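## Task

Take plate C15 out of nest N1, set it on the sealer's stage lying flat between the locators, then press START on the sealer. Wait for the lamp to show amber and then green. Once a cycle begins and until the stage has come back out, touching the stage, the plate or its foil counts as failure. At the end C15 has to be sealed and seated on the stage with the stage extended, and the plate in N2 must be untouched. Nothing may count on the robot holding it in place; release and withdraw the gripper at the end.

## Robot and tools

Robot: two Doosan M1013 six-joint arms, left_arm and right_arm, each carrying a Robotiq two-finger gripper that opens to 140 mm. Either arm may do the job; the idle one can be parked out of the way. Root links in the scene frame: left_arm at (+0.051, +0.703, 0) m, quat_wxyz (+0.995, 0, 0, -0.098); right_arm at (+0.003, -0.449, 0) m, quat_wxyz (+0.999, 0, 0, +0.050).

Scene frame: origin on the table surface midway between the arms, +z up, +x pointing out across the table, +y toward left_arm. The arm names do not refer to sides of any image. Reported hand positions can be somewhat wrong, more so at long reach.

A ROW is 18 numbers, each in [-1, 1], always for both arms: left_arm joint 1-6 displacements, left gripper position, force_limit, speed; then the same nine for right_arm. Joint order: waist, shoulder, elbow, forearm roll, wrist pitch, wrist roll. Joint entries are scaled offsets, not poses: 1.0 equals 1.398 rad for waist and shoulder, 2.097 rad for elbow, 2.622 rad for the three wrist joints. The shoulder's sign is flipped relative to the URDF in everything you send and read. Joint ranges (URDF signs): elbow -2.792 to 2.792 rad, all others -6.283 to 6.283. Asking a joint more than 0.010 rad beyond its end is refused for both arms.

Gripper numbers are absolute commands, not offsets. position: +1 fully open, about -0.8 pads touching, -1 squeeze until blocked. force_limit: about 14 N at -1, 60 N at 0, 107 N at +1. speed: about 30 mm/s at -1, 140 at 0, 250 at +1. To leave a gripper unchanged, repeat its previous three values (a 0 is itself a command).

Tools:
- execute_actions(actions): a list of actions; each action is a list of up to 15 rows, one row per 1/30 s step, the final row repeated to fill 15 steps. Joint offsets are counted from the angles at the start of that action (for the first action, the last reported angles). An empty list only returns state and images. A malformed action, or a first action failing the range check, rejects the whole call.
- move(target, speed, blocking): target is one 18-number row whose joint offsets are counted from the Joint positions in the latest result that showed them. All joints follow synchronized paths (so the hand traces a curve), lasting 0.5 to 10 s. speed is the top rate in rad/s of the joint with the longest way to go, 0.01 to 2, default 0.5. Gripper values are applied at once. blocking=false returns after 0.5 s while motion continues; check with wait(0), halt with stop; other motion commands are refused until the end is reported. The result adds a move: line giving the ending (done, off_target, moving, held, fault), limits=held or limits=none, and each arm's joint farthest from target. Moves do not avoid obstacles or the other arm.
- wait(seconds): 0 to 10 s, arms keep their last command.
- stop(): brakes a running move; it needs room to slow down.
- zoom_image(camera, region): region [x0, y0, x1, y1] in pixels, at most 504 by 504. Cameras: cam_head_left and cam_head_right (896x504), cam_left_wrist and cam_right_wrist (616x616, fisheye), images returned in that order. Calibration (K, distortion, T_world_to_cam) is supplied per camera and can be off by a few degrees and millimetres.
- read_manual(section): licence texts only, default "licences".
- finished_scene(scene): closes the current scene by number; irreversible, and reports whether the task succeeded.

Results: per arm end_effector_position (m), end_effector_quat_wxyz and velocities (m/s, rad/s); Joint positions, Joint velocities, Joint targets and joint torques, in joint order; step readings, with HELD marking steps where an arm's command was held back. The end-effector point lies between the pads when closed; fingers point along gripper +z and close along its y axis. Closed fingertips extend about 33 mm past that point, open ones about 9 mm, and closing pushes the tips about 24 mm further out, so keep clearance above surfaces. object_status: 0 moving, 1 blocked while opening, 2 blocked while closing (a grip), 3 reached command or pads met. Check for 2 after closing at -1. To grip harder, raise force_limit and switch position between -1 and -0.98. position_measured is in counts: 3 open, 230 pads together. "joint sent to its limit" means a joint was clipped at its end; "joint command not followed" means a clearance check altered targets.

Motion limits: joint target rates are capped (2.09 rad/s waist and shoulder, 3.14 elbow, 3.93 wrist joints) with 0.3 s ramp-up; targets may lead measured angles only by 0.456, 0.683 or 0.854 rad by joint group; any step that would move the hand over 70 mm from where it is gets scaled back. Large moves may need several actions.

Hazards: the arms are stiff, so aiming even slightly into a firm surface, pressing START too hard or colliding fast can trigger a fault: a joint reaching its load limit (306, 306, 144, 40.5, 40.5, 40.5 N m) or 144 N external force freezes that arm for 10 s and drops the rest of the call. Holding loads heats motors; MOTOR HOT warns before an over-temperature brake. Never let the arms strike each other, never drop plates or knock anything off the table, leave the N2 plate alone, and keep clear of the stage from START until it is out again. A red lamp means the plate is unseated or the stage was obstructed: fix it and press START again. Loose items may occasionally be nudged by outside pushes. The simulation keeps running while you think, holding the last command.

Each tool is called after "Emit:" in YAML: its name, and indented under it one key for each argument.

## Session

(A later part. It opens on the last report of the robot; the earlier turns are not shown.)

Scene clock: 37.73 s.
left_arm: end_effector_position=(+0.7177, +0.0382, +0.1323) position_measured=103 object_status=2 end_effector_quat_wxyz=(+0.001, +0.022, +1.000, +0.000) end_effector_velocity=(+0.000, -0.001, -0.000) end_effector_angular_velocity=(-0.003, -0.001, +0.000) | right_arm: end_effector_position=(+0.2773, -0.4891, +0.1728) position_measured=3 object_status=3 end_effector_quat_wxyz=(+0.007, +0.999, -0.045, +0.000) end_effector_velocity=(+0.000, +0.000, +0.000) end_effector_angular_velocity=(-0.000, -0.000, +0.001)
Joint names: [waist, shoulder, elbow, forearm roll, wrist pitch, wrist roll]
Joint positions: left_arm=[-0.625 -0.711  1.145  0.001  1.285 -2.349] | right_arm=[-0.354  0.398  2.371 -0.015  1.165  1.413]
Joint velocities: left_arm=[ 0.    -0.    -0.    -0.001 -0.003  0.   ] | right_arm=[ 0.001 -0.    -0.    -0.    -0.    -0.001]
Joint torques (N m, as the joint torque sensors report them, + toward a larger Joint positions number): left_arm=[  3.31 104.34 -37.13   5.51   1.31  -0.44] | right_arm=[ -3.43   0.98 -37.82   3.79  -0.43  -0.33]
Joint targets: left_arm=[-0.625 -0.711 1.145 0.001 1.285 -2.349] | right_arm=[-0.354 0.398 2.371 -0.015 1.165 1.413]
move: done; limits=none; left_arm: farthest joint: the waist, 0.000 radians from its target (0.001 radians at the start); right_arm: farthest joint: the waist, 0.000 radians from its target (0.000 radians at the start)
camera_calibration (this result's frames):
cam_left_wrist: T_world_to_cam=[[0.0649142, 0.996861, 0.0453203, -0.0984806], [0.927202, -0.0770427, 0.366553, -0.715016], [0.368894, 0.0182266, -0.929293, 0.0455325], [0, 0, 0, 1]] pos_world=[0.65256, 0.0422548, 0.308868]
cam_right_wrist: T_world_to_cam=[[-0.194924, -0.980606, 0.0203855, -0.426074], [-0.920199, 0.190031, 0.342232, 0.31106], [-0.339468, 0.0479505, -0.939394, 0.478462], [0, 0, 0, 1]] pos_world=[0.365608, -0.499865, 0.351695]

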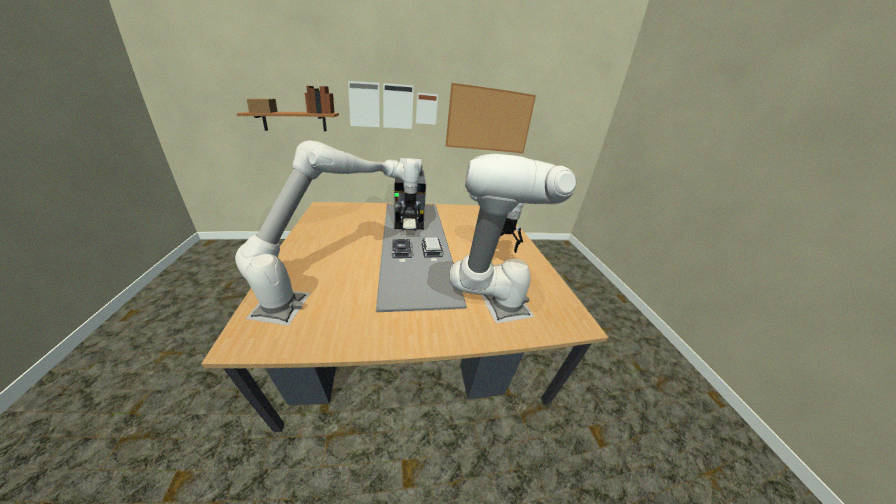

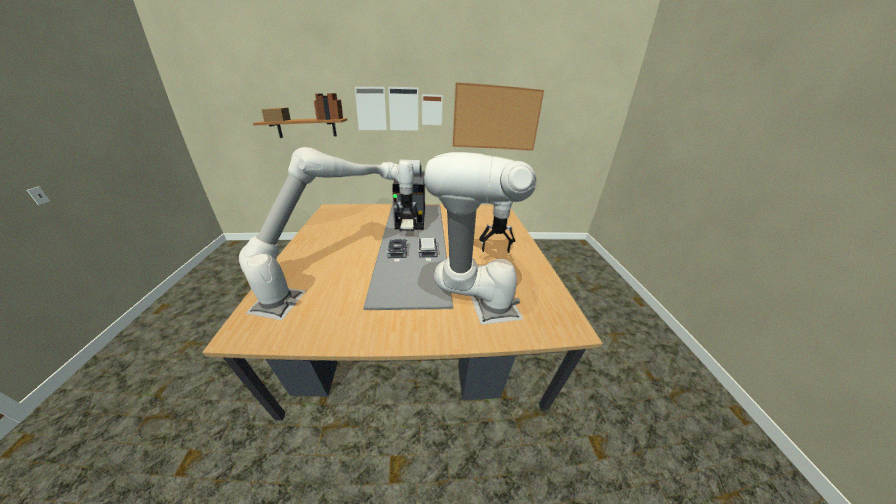

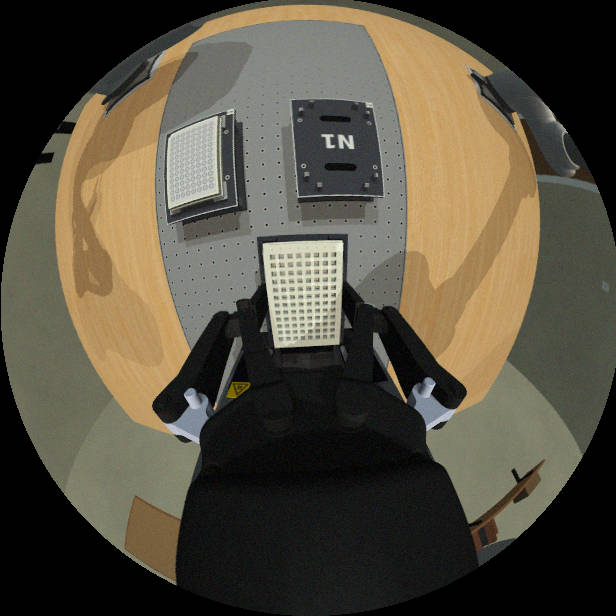

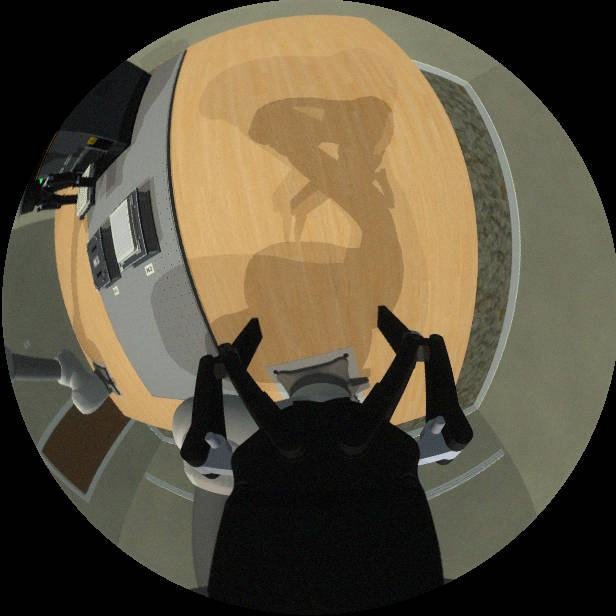

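Emit:
move:
  target: [-0.00016,-0.00058,0.0002,0,-0.00047,0,-1,-0.4,-1,0,0,0,0,0,0,1,0,0]
  speed: 0.01

Scene clock: 38.83 s.
left_arm: end_effector_position=(+0.7177, +0.0379, +0.1314) position_measured=103 object_status=2 end_effector_quat_wxyz=(+0.001, +0.022, +1.000, +0.000) end_effector_velocity=(+0.000, +0.000, +0.000) end_effector_angular_velocity=(+0.000, -0.001, -0.001) | right_arm: end_effector_position=(+0.2773, -0.4891, +0.1728) position_measured=3 object_status=3 end_effector_quat_wxyz=(+0.007, +0.999, -0.045, +0.000) end_effector_velocity=(-0.000, -0.001, -0.000) end_effector_angular_velocity=(+0.000, +0.000, -0.002)
Joint names: [waist, shoulder, elbow, forearm roll, wrist pitch, wrist roll]
Joint positions: left_arm=[-0.625 -0.712  1.145  0.001  1.283 -2.349] | right_arm=[-0.354  0.398  2.371 -0.015  1.165  1.413]
Joint velocities: left_arm=[-0.     0.001  0.     0.001 -0.     0.   ] | right_arm=[-0.002 -0.     0.    -0.    -0.    -0.   ]
Joint torques (N m, as the joint torque sensors report them, + toward a larger Joint positions number): left_arm=[ -4.5   77.16 -25.58   2.69  -1.13  -0.17] | right_arm=[ -3.09   0.71 -38.24   3.87  -0.39  -0.32]
Joint targets: left_arm=[-0.625 -0.712 1.146 0.001 1.283 -2.349] | right_arm=[-0.354 0.398 2.371 -0.015 1.165 1.413]
move: done; limits=none; left_arm: farthest joint: the waist, 0.000 radians from its target (0.001 radians at the start); right_arm: farthest joint: the waist, 0.000 radians from its target (0.000 radians at the start)
camera_calibration (this result's frames):
cam_left_wrist: T_world_to_cam=[[0.0650981, 0.996853, 0.0452346, -0.0982749], [0.927156, -0.0771837, 0.366639, -0.714716], [0.368977, 0.0180721, -0.929263, 0.0446419], [0, 0, 0, 1]] pos_world=[0.652579, 0.0419944, 0.307972]
cam_right_wrist: T_world_to_cam=[[-0.194924, -0.980606, 0.0203857, -0.426074], [-0.920199, 0.190031, 0.342231, 0.31106], [-0.339468, 0.0479502, -0.939395, 0.478462], [0, 0, 0, 1]] pos_world=[0.365608, -0.499865, 0.351695]

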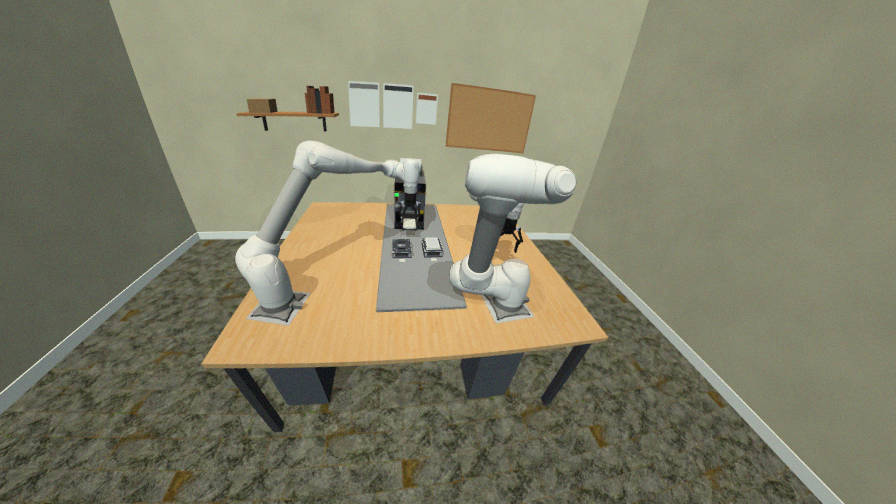

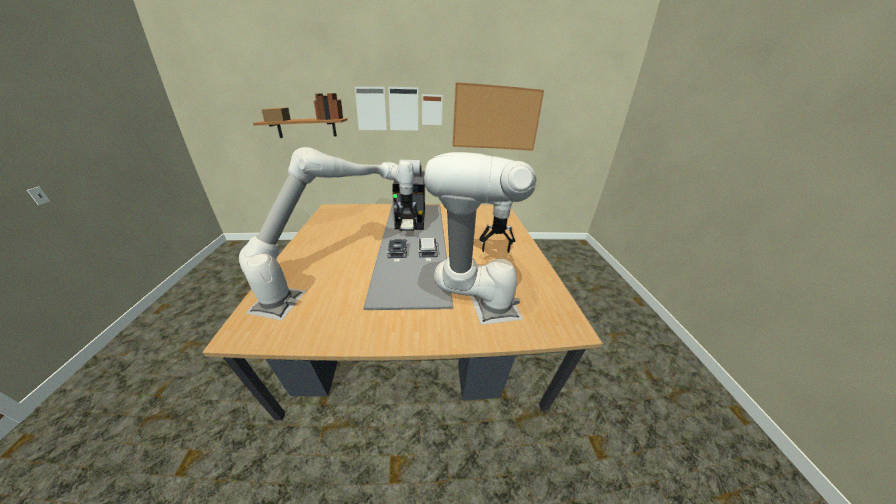

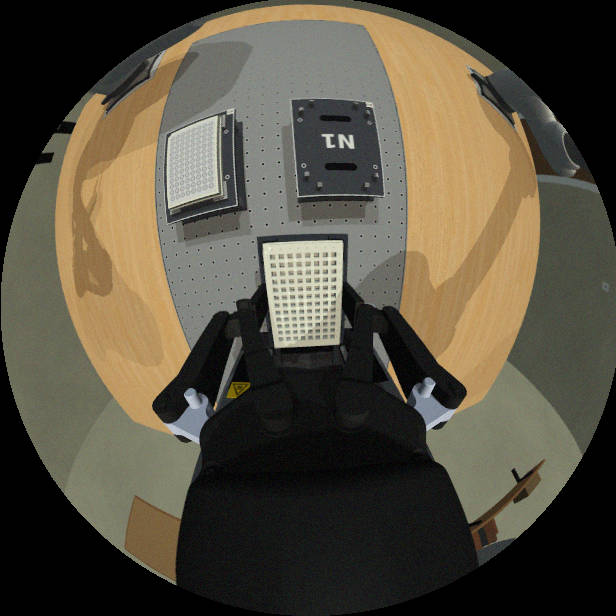

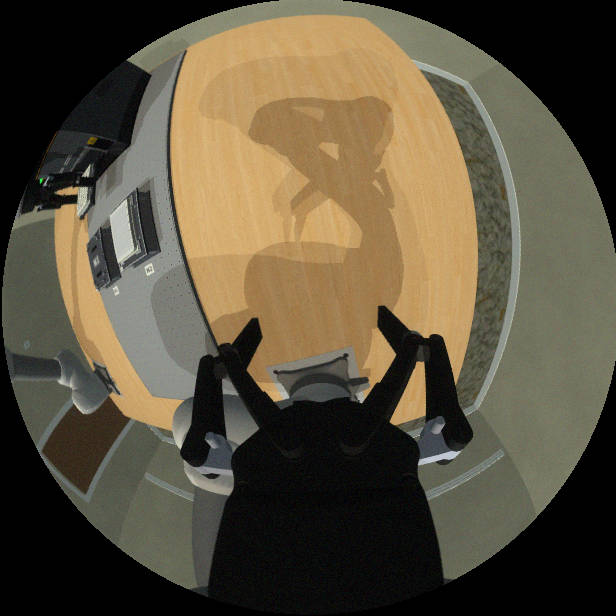

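Emit:
move:
  target: [0,0.00024,-0.00034,0,0.0004,0,0.6,-0.4,-0.5,0,0,0,0,0,0,1,0,0]
  speed: 0.01

Emit:
move:
  target: [0,0.0195,-0.031,0,0.0352,0,0.6,-0.4,-0.5,0,0,0,0,0,0,1,0,0]
  speed: 0.12

Emit:
zoom_image:
  camera: "cam_left_wrist"
  region: [230,210,390,370]

Scene clock: 39.97 s.
left_arm: end_effector_position=(+0.7177, +0.0378, +0.1321) position_measured=53 object_status=3 end_effector_quat_wxyz=(+0.001, +0.022, +1.000, +0.000) end_effector_velocity=(-0.000, +0.000, -0.001) end_effector_angular_velocity=(+0.002, +0.002, -0.000) | right_arm: end_effector_position=(+0.2773, -0.4891, +0.1728) position_measured=3 object_status=3 end_effector_quat_wxyz=(+0.007, +0.999, -0.045, +0.000) end_effector_velocity=(-0.000, -0.000, -0.000) end_effector_angular_velocity=(-0.000, +0.000, -0.001)
Joint names: [waist, shoulder, elbow, forearm roll, wrist pitch, wrist roll]
Joint positions: left_arm=[-0.625 -0.712  1.145  0.001  1.284 -2.349] | right_arm=[-0.354  0.398  2.371 -0.015  1.165  1.413]
Joint velocities: left_arm=[-0.    -0.001 -0.    -0.     0.002  0.   ] | right_arm=[-0.001 -0.     0.    -0.    -0.     0.001]
Joint torques (N m, as the joint torque sensors report them, + toward a larger Joint positions number): left_arm=[ -0.11 104.88 -37.56   4.11   0.23  -0.23] | right_arm=[ -2.5    0.92 -37.72   3.82  -0.48  -0.28]
Joint targets: left_arm=[-0.625 -0.712 1.145 0.001 1.285 -2.349] | right_arm=[-0.354 0.398 2.371 -0.015 1.165 1.413]
move: done; limits=none; left_arm: farthest joint: the waist, 0.000 radians from its target (0.000 radians at the start); right_arm: farthest joint: the waist, 0.000 radians from its target (0.000 radians at the start)
camera_calibration (this result's frames):
cam_left_wrist: T_world_to_cam=[[0.0651838, 0.996848, 0.0452285, -0.0982982], [0.927147, -0.0772614, 0.366646, -0.71492], [0.368984, 0.0180341, -0.929261, 0.0453021], [0, 0, 0, 1]] pos_world=[0.652528, 0.0419357, 0.308666]
cam_right_wrist: T_world_to_cam=[[-0.194924, -0.980606, 0.0203857, -0.426074], [-0.920199, 0.190031, 0.342232, 0.31106], [-0.339468, 0.0479502, -0.939394, 0.478462], [0, 0, 0, 1]] pos_world=[0.365608, -0.499865, 0.351695]

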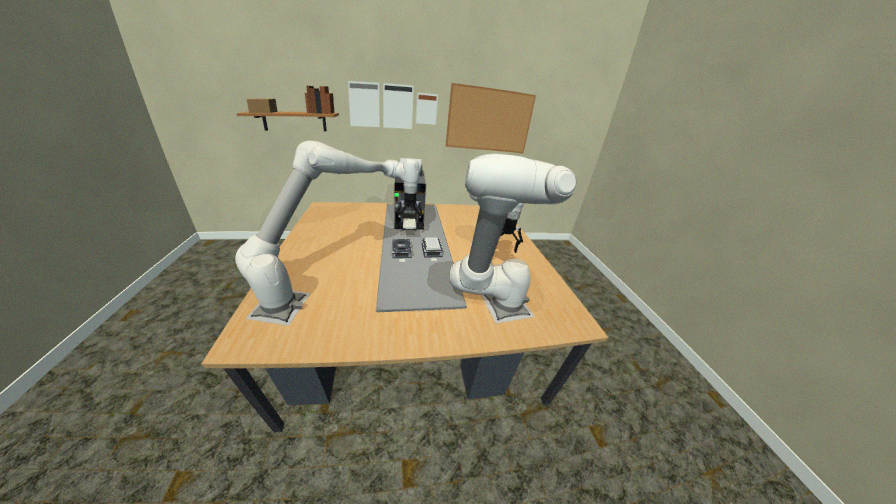

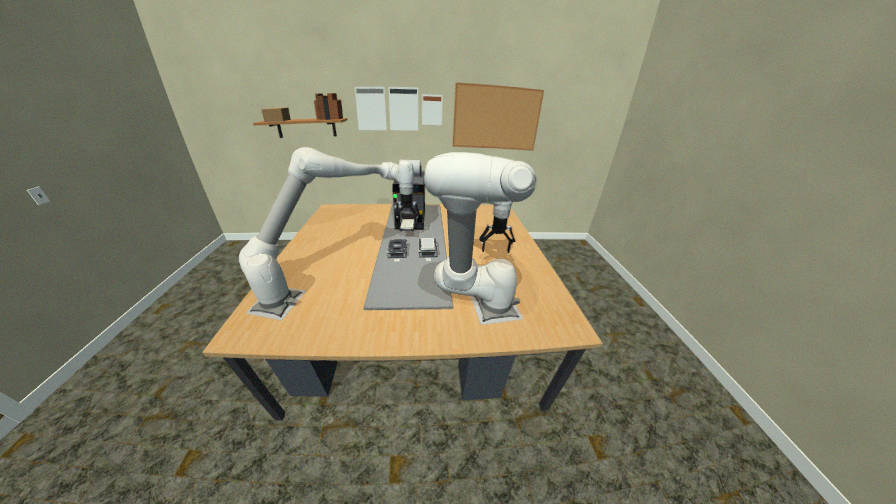

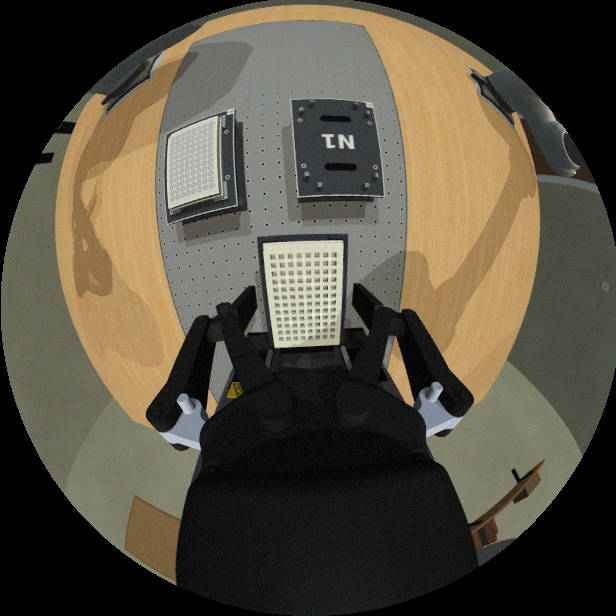

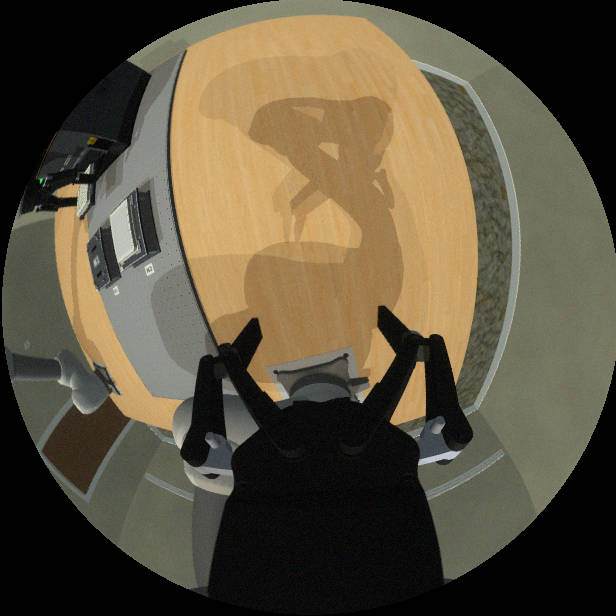

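Scene clock: 41.03 s.
left_arm: end_effector_position=(+0.7172, +0.0384, +0.1931) position_measured=53 object_status=3 end_effector_quat_wxyz=(+0.001, +0.022, +1.000, +0.000) end_effector_velocity=(+0.000, -0.000, +0.000) end_effector_angular_velocity=(-0.001, -0.001, -0.002) | right_arm: end_effector_position=(+0.2773, -0.4891, +0.1728) position_measured=3 object_status=3 end_effector_quat_wxyz=(+0.007, +0.999, -0.045, +0.000) end_effector_velocity=(+0.000, +0.000, +0.000) end_effector_angular_velocity=(+0.000, -0.000, +0.001)
Joint names: [waist, shoulder, elbow, forearm roll, wrist pitch, wrist roll]
Joint positions: left_arm=[-0.625 -0.684  1.08   0.001  1.377 -2.349] | right_arm=[-0.354  0.398  2.371 -0.015  1.165  1.413]
Joint velocities: left_arm=[ 0.     0.     0.     0.    -0.001  0.002] | right_arm=[ 0.  0. -0.  0.  0. -0.]
Joint torques (N m, as the joint torque sensors report them, + toward a larger Joint positions number): left_arm=[ -0.81 102.44 -39.13   4.16   0.2   -0.13] | right_arm=[ -2.71   0.51 -37.61   3.76  -0.31  -0.27]
Joint targets: left_arm=[-0.625 -0.684 1.080 0.001 1.377 -2.349] | right_arm=[-0.354 0.398 2.371 -0.015 1.165 1.413]
move: done; limits=none; left_arm: farthest joint: the waist, 0.000 radians from its target (0.000 radians at the start); right_arm: farthest joint: the waist, 0.000 radians from its target (0.000 radians at the start)
camera_calibration (this result's frames):
cam_left_wrist: T_world_to_cam=[[0.0650997, 0.996851, 0.0452676, -0.101511], [0.927157, -0.0771973, 0.366634, -0.736762], [0.368974, 0.0181024, -0.929263, 0.102096], [0, 0, 0, 1]] pos_world=[0.652032, 0.0424675, 0.369592]
cam_right_wrist: T_world_to_cam=[[-0.194924, -0.980607, 0.0203855, -0.426074], [-0.920199, 0.190031, 0.342231, 0.31106], [-0.339468, 0.0479503, -0.939395, 0.478462], [0, 0, 0, 1]] pos_world=[0.365608, -0.499865, 0.351695]

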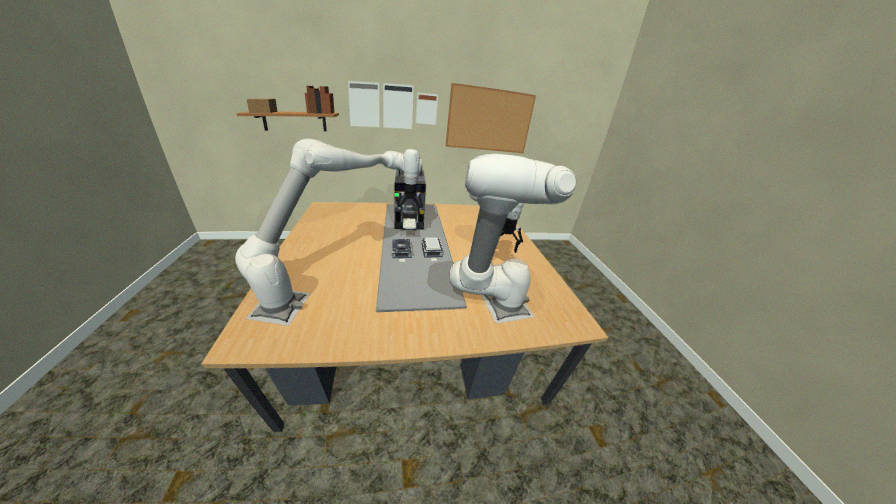

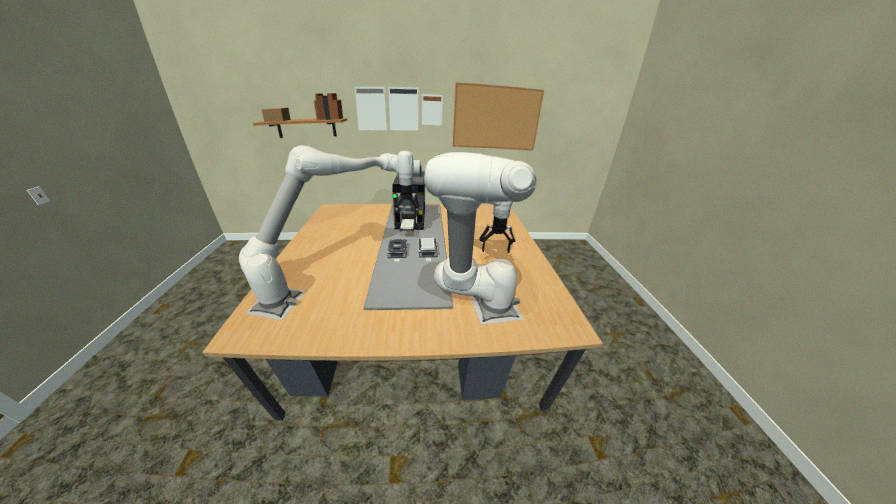

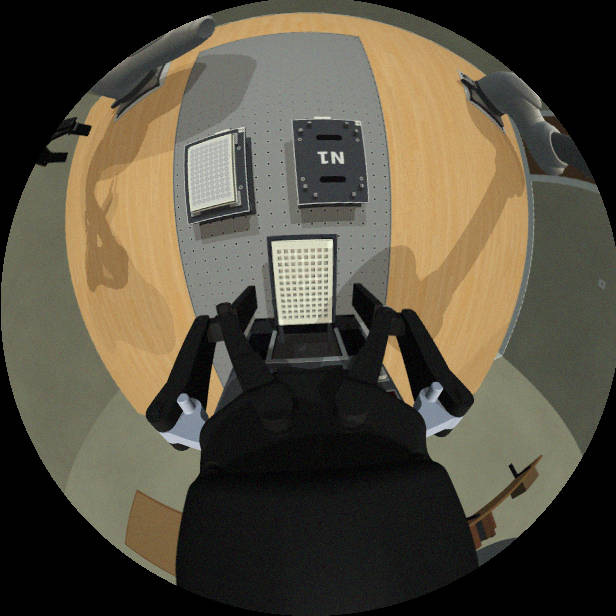

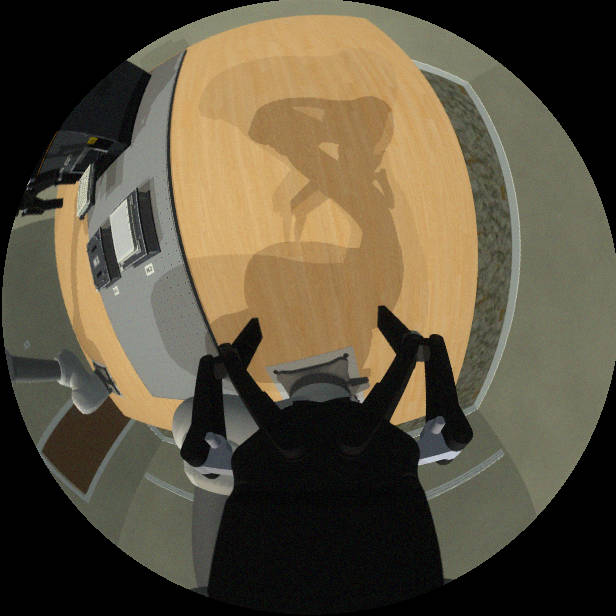

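Region (230, 210, 390, 370) of cam_left_wrist's 616x616 image, scaled by 3.150, with more detail than that image has.

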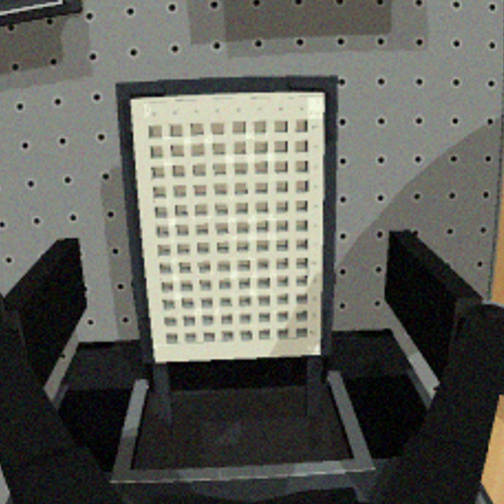

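Emit:
move:
  target: [0.0303,0.2157,0.1948,0,-0.0405,0.2968,0.6,-0.4,-0.5,0,0,0,0,0,0,1,0,0]
  speed: 0.6

Emit:
move:
  target: [0.0487,0.1863,0.2621,0,-0.4536,0,-1,0,0,0,0,0,0,0,0,1,0,0]
  speed: 0.8

Emit:
zoom_image:
  camera: "cam_left_wrist"
  region: [160,150,460,450]

Emit:
zoom_image:
  camera: "cam_head_right"
  region: [360,150,460,250]

Scene clock: 45.47 s.
left_arm: end_effector_position=(+0.6200, +0.1903, +0.2298) position_measured=53 object_status=3 end_effector_quat_wxyz=(+0.000, +0.380, +0.925, +0.000) end_effector_velocity=(+0.000, +0.000, +0.000) end_effector_angular_velocity=(+0.000, -0.000, -0.001) | right_arm: end_effector_position=(+0.2773, -0.4891, +0.1728) position_measured=3 object_status=3 end_effector_quat_wxyz=(+0.007, +0.999, -0.045, +0.000) end_effector_velocity=(-0.000, -0.000, -0.000) end_effector_angular_velocity=(+0.000, +0.001, -0.001)
Joint names: [waist, shoulder, elbow, forearm roll, wrist pitch, wrist roll]
Joint positions: left_arm=[-0.583 -0.383  1.488  0.001  1.271 -1.571] | right_arm=[-0.354  0.398  2.371 -0.015  1.165  1.413]
Joint velocities: left_arm=[0.    0.    0.    0.    0.    0.001] | right_arm=[-0.001 -0.     0.     0.     0.     0.   ]
Joint torques (N m, as the joint torque sensors report them, + toward a larger Joint positions number): left_arm=[ -0.65  75.15 -37.7    4.2    0.34  -0.16] | right_arm=[ -3.48   1.26 -37.29   3.87  -0.54  -0.33]
Joint targets: left_arm=[-0.583 -0.383 1.488 0.001 1.271 -1.571] | right_arm=[-0.354 0.398 2.371 -0.015 1.165 1.413]
move: done; limits=none; left_arm: farthest joint: the waist, 0.000 radians from its target (0.042 radians at the start); right_arm: farthest joint: the waist, 0.000 radians from its target (0.000 radians at the start)
camera_calibration (this result's frames):
cam_left_wrist: T_world_to_cam=[[0.71733, 0.69521, 0.0460566, -0.595478], [0.635595, -0.68003, 0.365483, -0.3527], [0.285407, -0.232898, -0.929678, 0.269024], [0, 0, 0, 1]] pos_world=[0.574547, 0.23679, 0.406437]
cam_right_wrist: T_world_to_cam=[[-0.194924, -0.980606, 0.0203856, -0.426074], [-0.920199, 0.190031, 0.342232, 0.31106], [-0.339468, 0.0479504, -0.939394, 0.478462], [0, 0, 0, 1]] pos_world=[0.365608, -0.499865, 0.351695]

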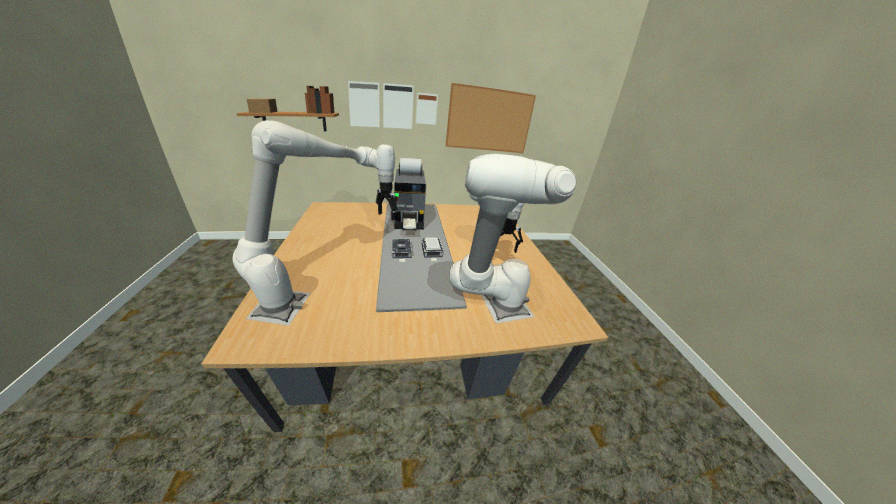

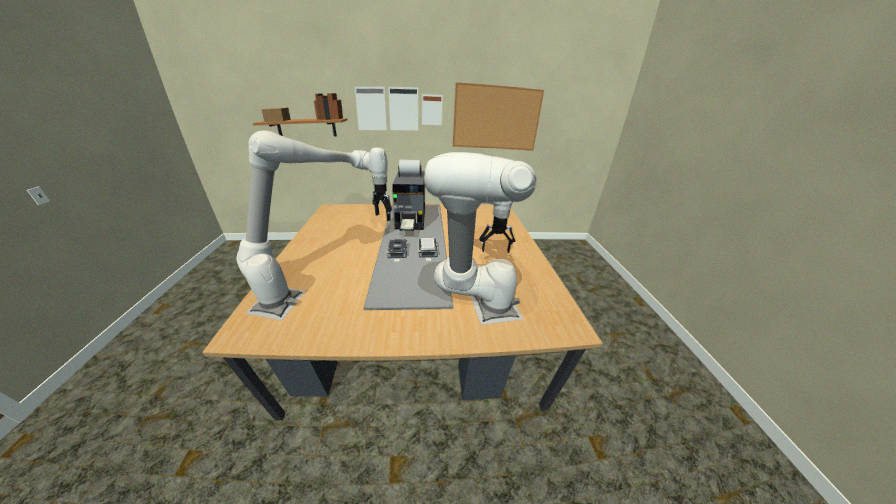

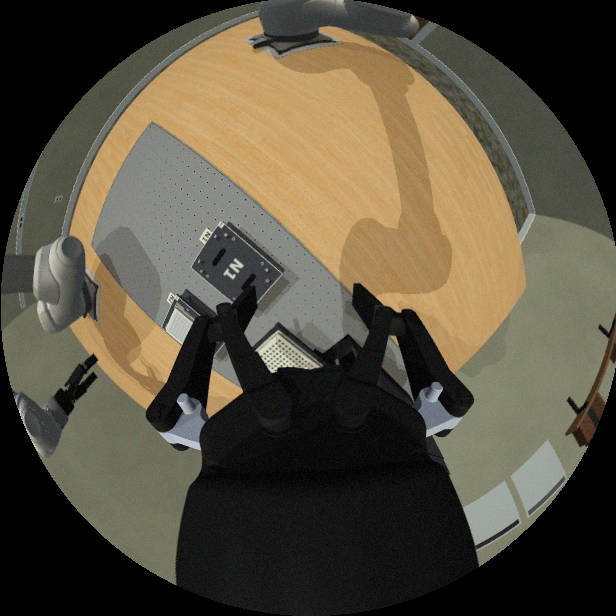

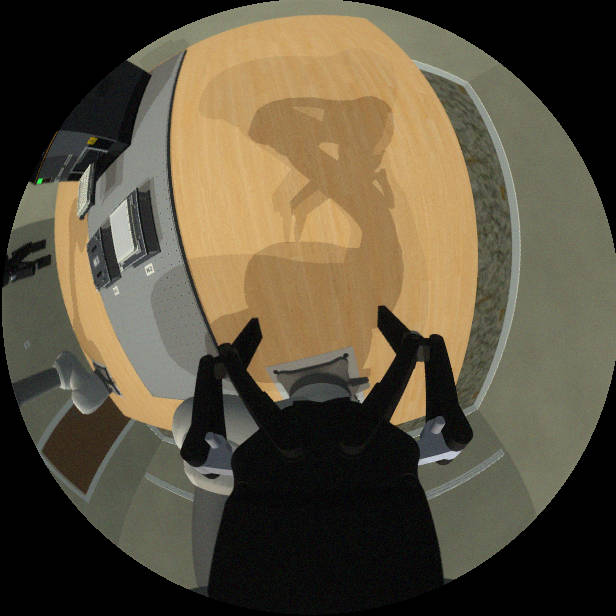

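Scene clock: 47.40 s.
left_arm: end_effector_position=(+0.6801, +0.2070, +0.2504) position_measured=233 object_status=3 end_effector_quat_wxyz=(+0.408, +0.314, +0.844, -0.151) end_effector_velocity=(-0.000, +0.000, +0.001) end_effector_angular_velocity=(-0.000, -0.001, +0.000) | right_arm: end_effector_position=(+0.2773, -0.4891, +0.1728) position_measured=3 object_status=3 end_effector_quat_wxyz=(+0.007, +0.999, -0.045, +0.000) end_effector_velocity=(-0.000, +0.000, -0.000) end_effector_angular_velocity=(+0.001, +0.001, +0.000)
Joint names: [waist, shoulder, elbow, forearm roll, wrist pitch, wrist roll]
Joint positions: left_arm=[-0.514 -0.122  2.038  0.001  0.082 -1.571] | right_arm=[-0.354  0.398  2.371 -0.015  1.165  1.413]
Joint velocities: left_arm=[ 0.     0.001  0.     0.    -0.    -0.   ] | right_arm=[ 0.001 -0.     0.001  0.001  0.     0.   ]
Joint torques (N m, as the joint torque sensors report them, + toward a larger Joint positions number): left_arm=[ -1.45  45.44 -34.62   3.64  -1.8   -0.12] | right_arm=[ -2.76   0.44 -38.04   3.87  -0.39  -0.23]
Joint targets: left_arm=[-0.514 -0.122 2.038 0.001 0.081 -1.571] | right_arm=[-0.354 0.398 2.371 -0.015 1.165 1.413]
move: done; limits=none; left_arm: farthest joint: the waist, 0.000 radians from its target (0.068 radians at the start); right_arm: farthest joint: the waist, 0.000 radians from its target (0.000 radians at the start)
camera_calibration (this result's frames):
cam_left_wrist: T_world_to_cam=[[0.635512, 0.770721, 0.0459761, -0.611125], [0.196561, -0.219089, 0.955701, -0.331677], [0.746651, -0.598322, -0.290727, -0.123162], [0, 0, 0, 1]] pos_world=[0.545531, 0.32465, 0.309275]
cam_right_wrist: T_world_to_cam=[[-0.194924, -0.980607, 0.0203855, -0.426074], [-0.920199, 0.190031, 0.342232, 0.31106], [-0.339468, 0.0479504, -0.939394, 0.478462], [0, 0, 0, 1]] pos_world=[0.365608, -0.499865, 0.351695]

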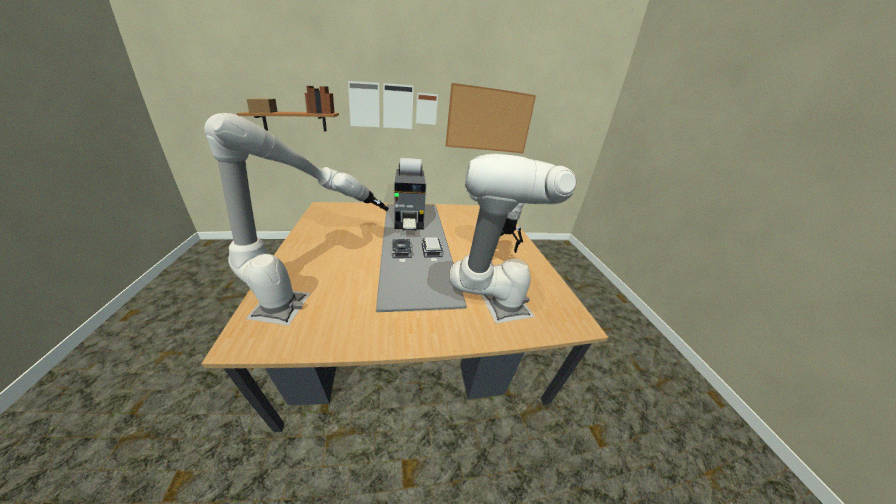

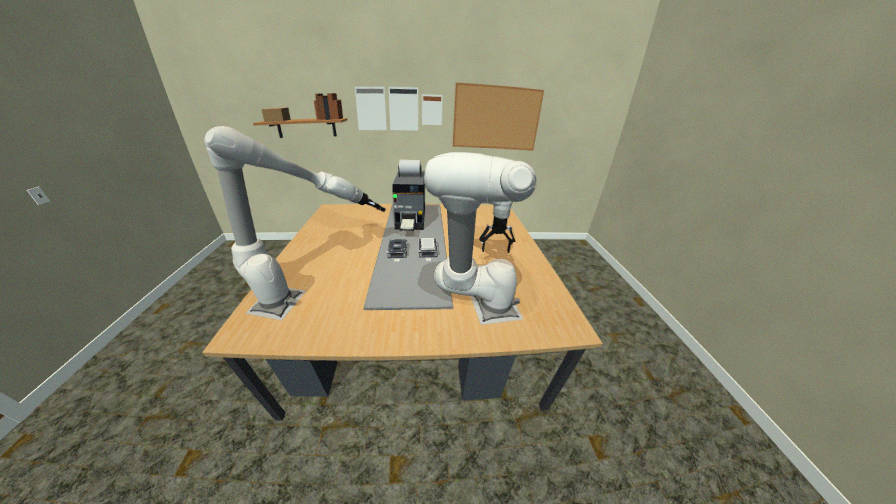

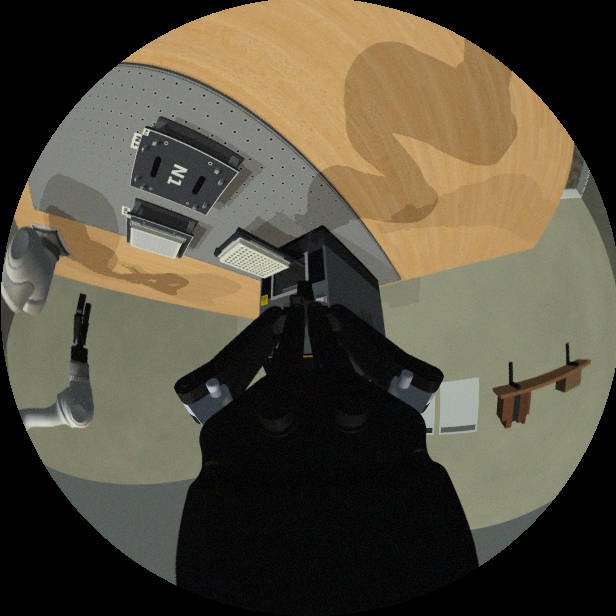

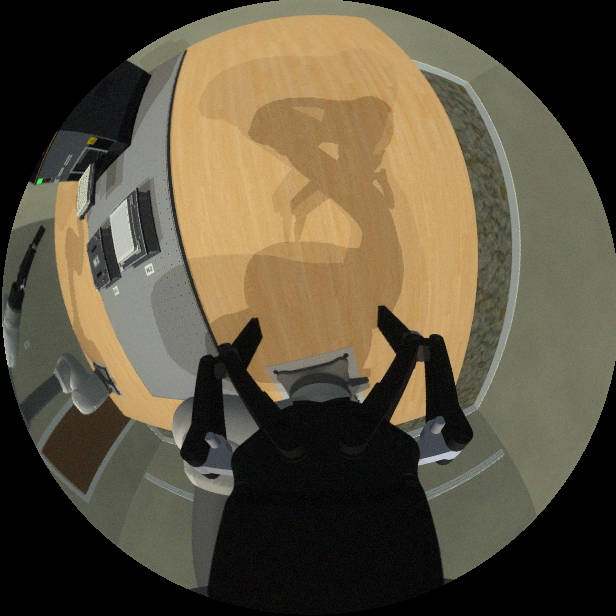

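Region (160, 150, 460, 450) of cam_left_wrist's 616x616 image, scaled by 1.680, with more detail than that image has.

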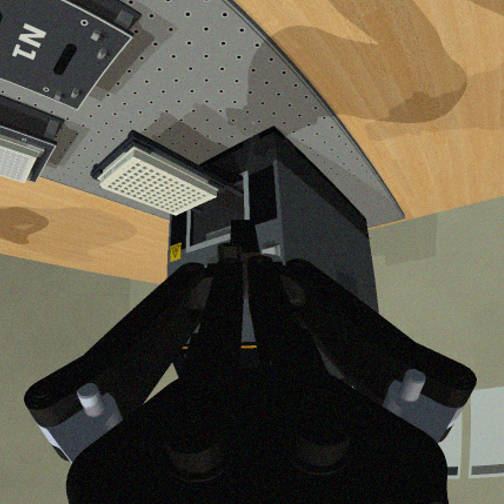

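Region (360, 150, 460, 250) of cam_head_right's 896x504 image, scaled by 5.040, with more detail than that image has.

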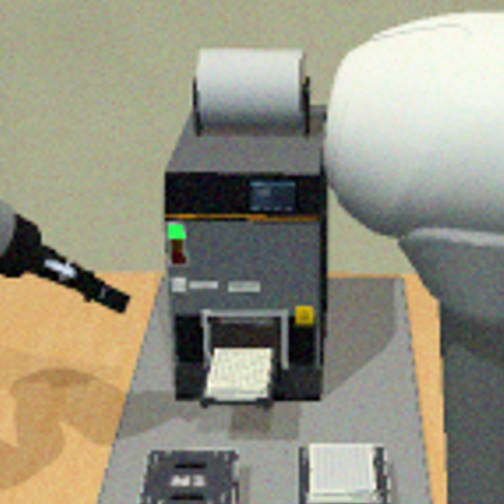

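Emit:
zoom_image:
  camera: "cam_left_wrist"
  region: [270,250,360,340]

Region (270, 250, 360, 340) of cam_left_wrist's 616x616 image, scaled by 5.600, with more detail than that image has.

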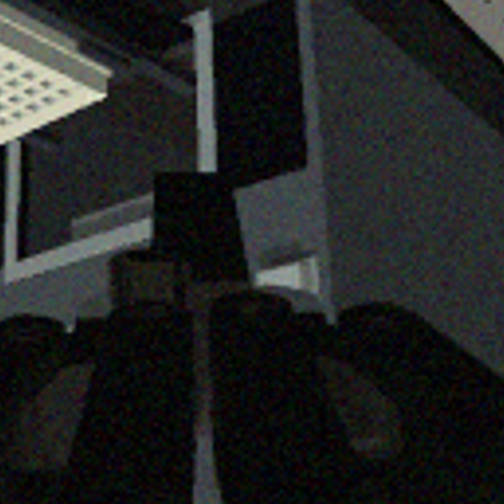

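Emit:
move:
  target: [0.0082,-0.1234,-0.071,0,-0.009,0,-1,0,0,0,0,0,0,0,0,1,0,0]
  speed: 0.3

Emit:
zoom_image:
  camera: "cam_head_right"
  region: [370,170,430,230]

Emit:
zoom_image:
  camera: "cam_left_wrist"
  region: [250,230,370,350]

Scene clock: 50.13 s.
left_arm: end_effector_position=(+0.7600, +0.1518, +0.2174) position_measured=233 object_status=3 end_effector_quat_wxyz=(+0.409, +0.309, +0.846, -0.149) end_effector_velocity=(+0.000, -0.000, -0.000) end_effector_angular_velocity=(+0.001, -0.001, -0.001) | right_arm: end_effector_position=(+0.2773, -0.4891, +0.1728) position_measured=3 object_status=3 end_effector_quat_wxyz=(+0.007, +0.999, -0.045, +0.000) end_effector_velocity=(-0.000, -0.001, -0.000) end_effector_angular_velocity=(+0.001, +0.000, -0.003)
Joint names: [waist, shoulder, elbow, forearm roll, wrist pitch, wrist roll]
Joint positions: left_arm=[-0.503 -0.295  1.889  0.001  0.058 -1.571] | right_arm=[-0.354  0.398  2.371 -0.015  1.165  1.413]
Joint velocities: left_arm=[ 0.    -0.001 -0.     0.    -0.001  0.001] | right_arm=[-0.003  0.     0.     0.     0.    -0.   ]
Joint torques (N m, as the joint torque sensors report them, + toward a larger Joint positions number): left_arm=[  0.08  61.34 -34.24   3.68  -1.9   -0.18] | right_arm=[ -2.87   0.72 -38.08   3.75  -0.5   -0.3 ]
Joint targets: left_arm=[-0.503 -0.295 1.889 0.001 0.058 -1.571] | right_arm=[-0.354 0.398 2.371 -0.015 1.165 1.413]
move: done; limits=none; left_arm: farthest joint: the waist, 0.000 radians from its target (0.012 radians at the start); right_arm: farthest joint: the waist, 0.000 radians from its target (0.000 radians at the start)
camera_calibration (this result's frames):
cam_left_wrist: T_world_to_cam=[[0.626642, 0.777951, 0.0459639, -0.612188], [0.199077, -0.216823, 0.955697, -0.330199], [0.753451, -0.589729, -0.290743, -0.231908], [0, 0, 0, 1]] pos_world=[0.624089, 0.267894, 0.276283]
cam_right_wrist: T_world_to_cam=[[-0.194924, -0.980606, 0.0203856, -0.426074], [-0.920199, 0.190031, 0.342232, 0.31106], [-0.339469, 0.0479504, -0.939394, 0.478462], [0, 0, 0, 1]] pos_world=[0.365608, -0.499865, 0.351695]

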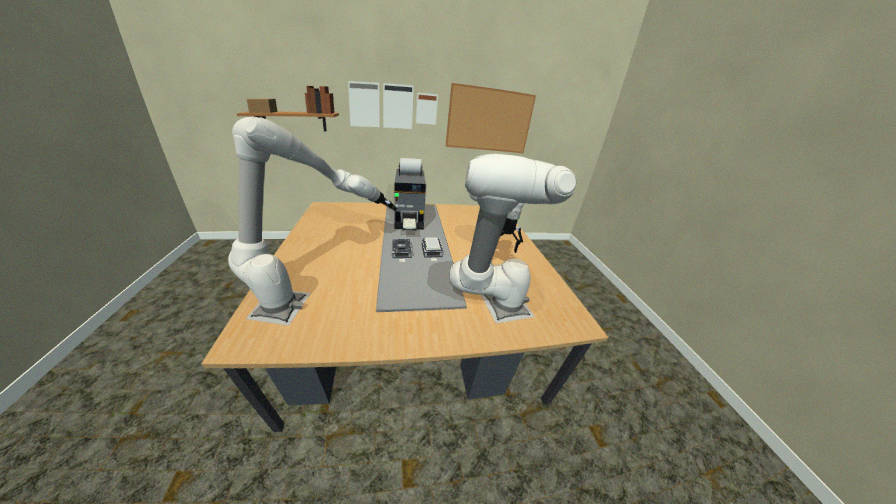

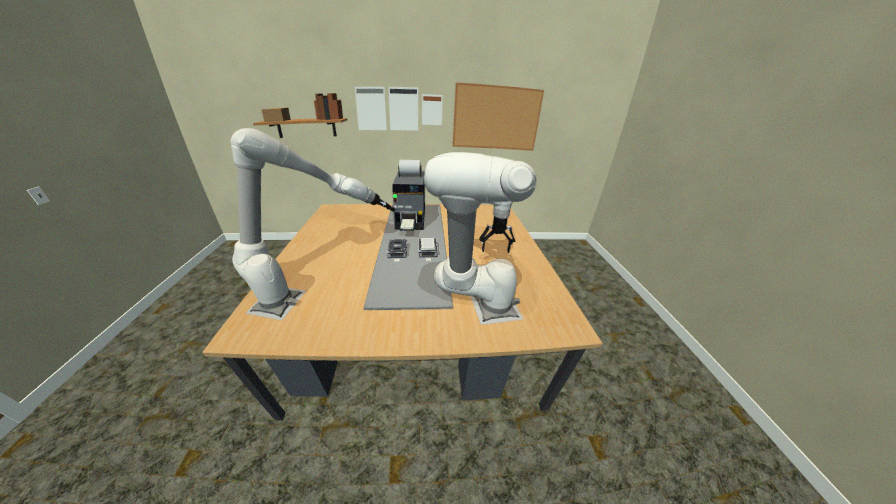

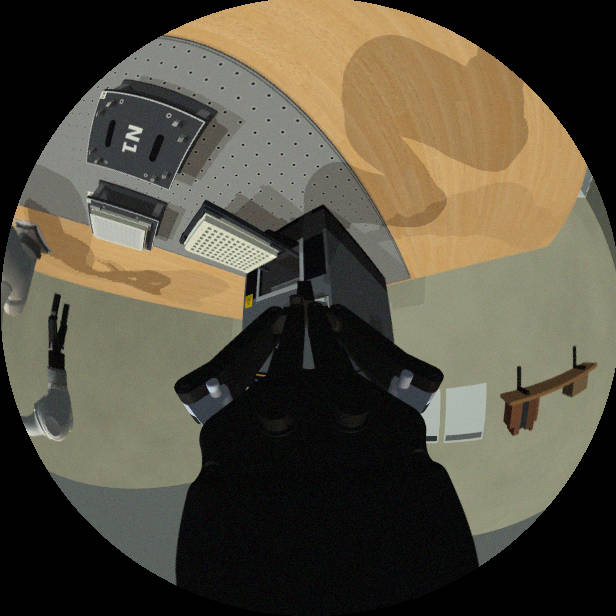

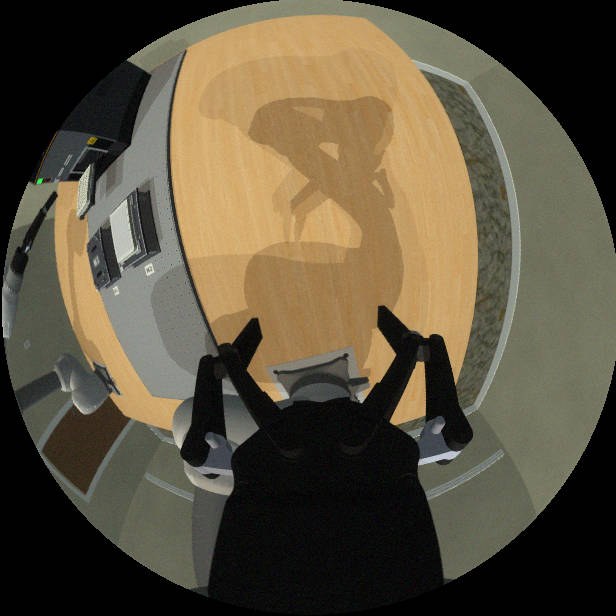

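Region (370, 170, 430, 230) of cam_head_right's 896x504 image, scaled by 8.400, with more detail than that image has.

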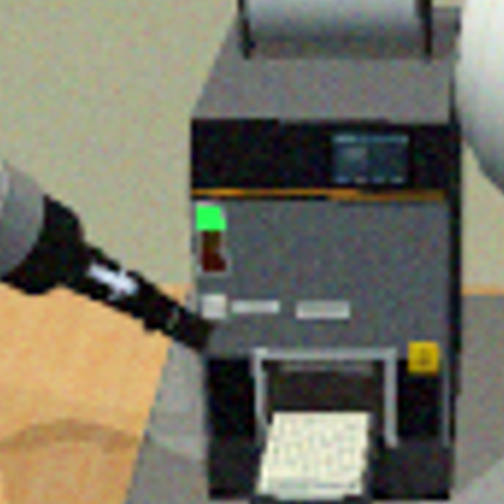

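Region (250, 230, 370, 350) of cam_left_wrist's 616x616 image, scaled by 4.200, with more detail than that image has.

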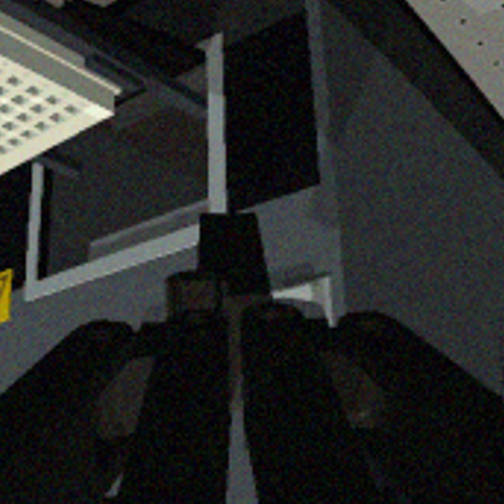

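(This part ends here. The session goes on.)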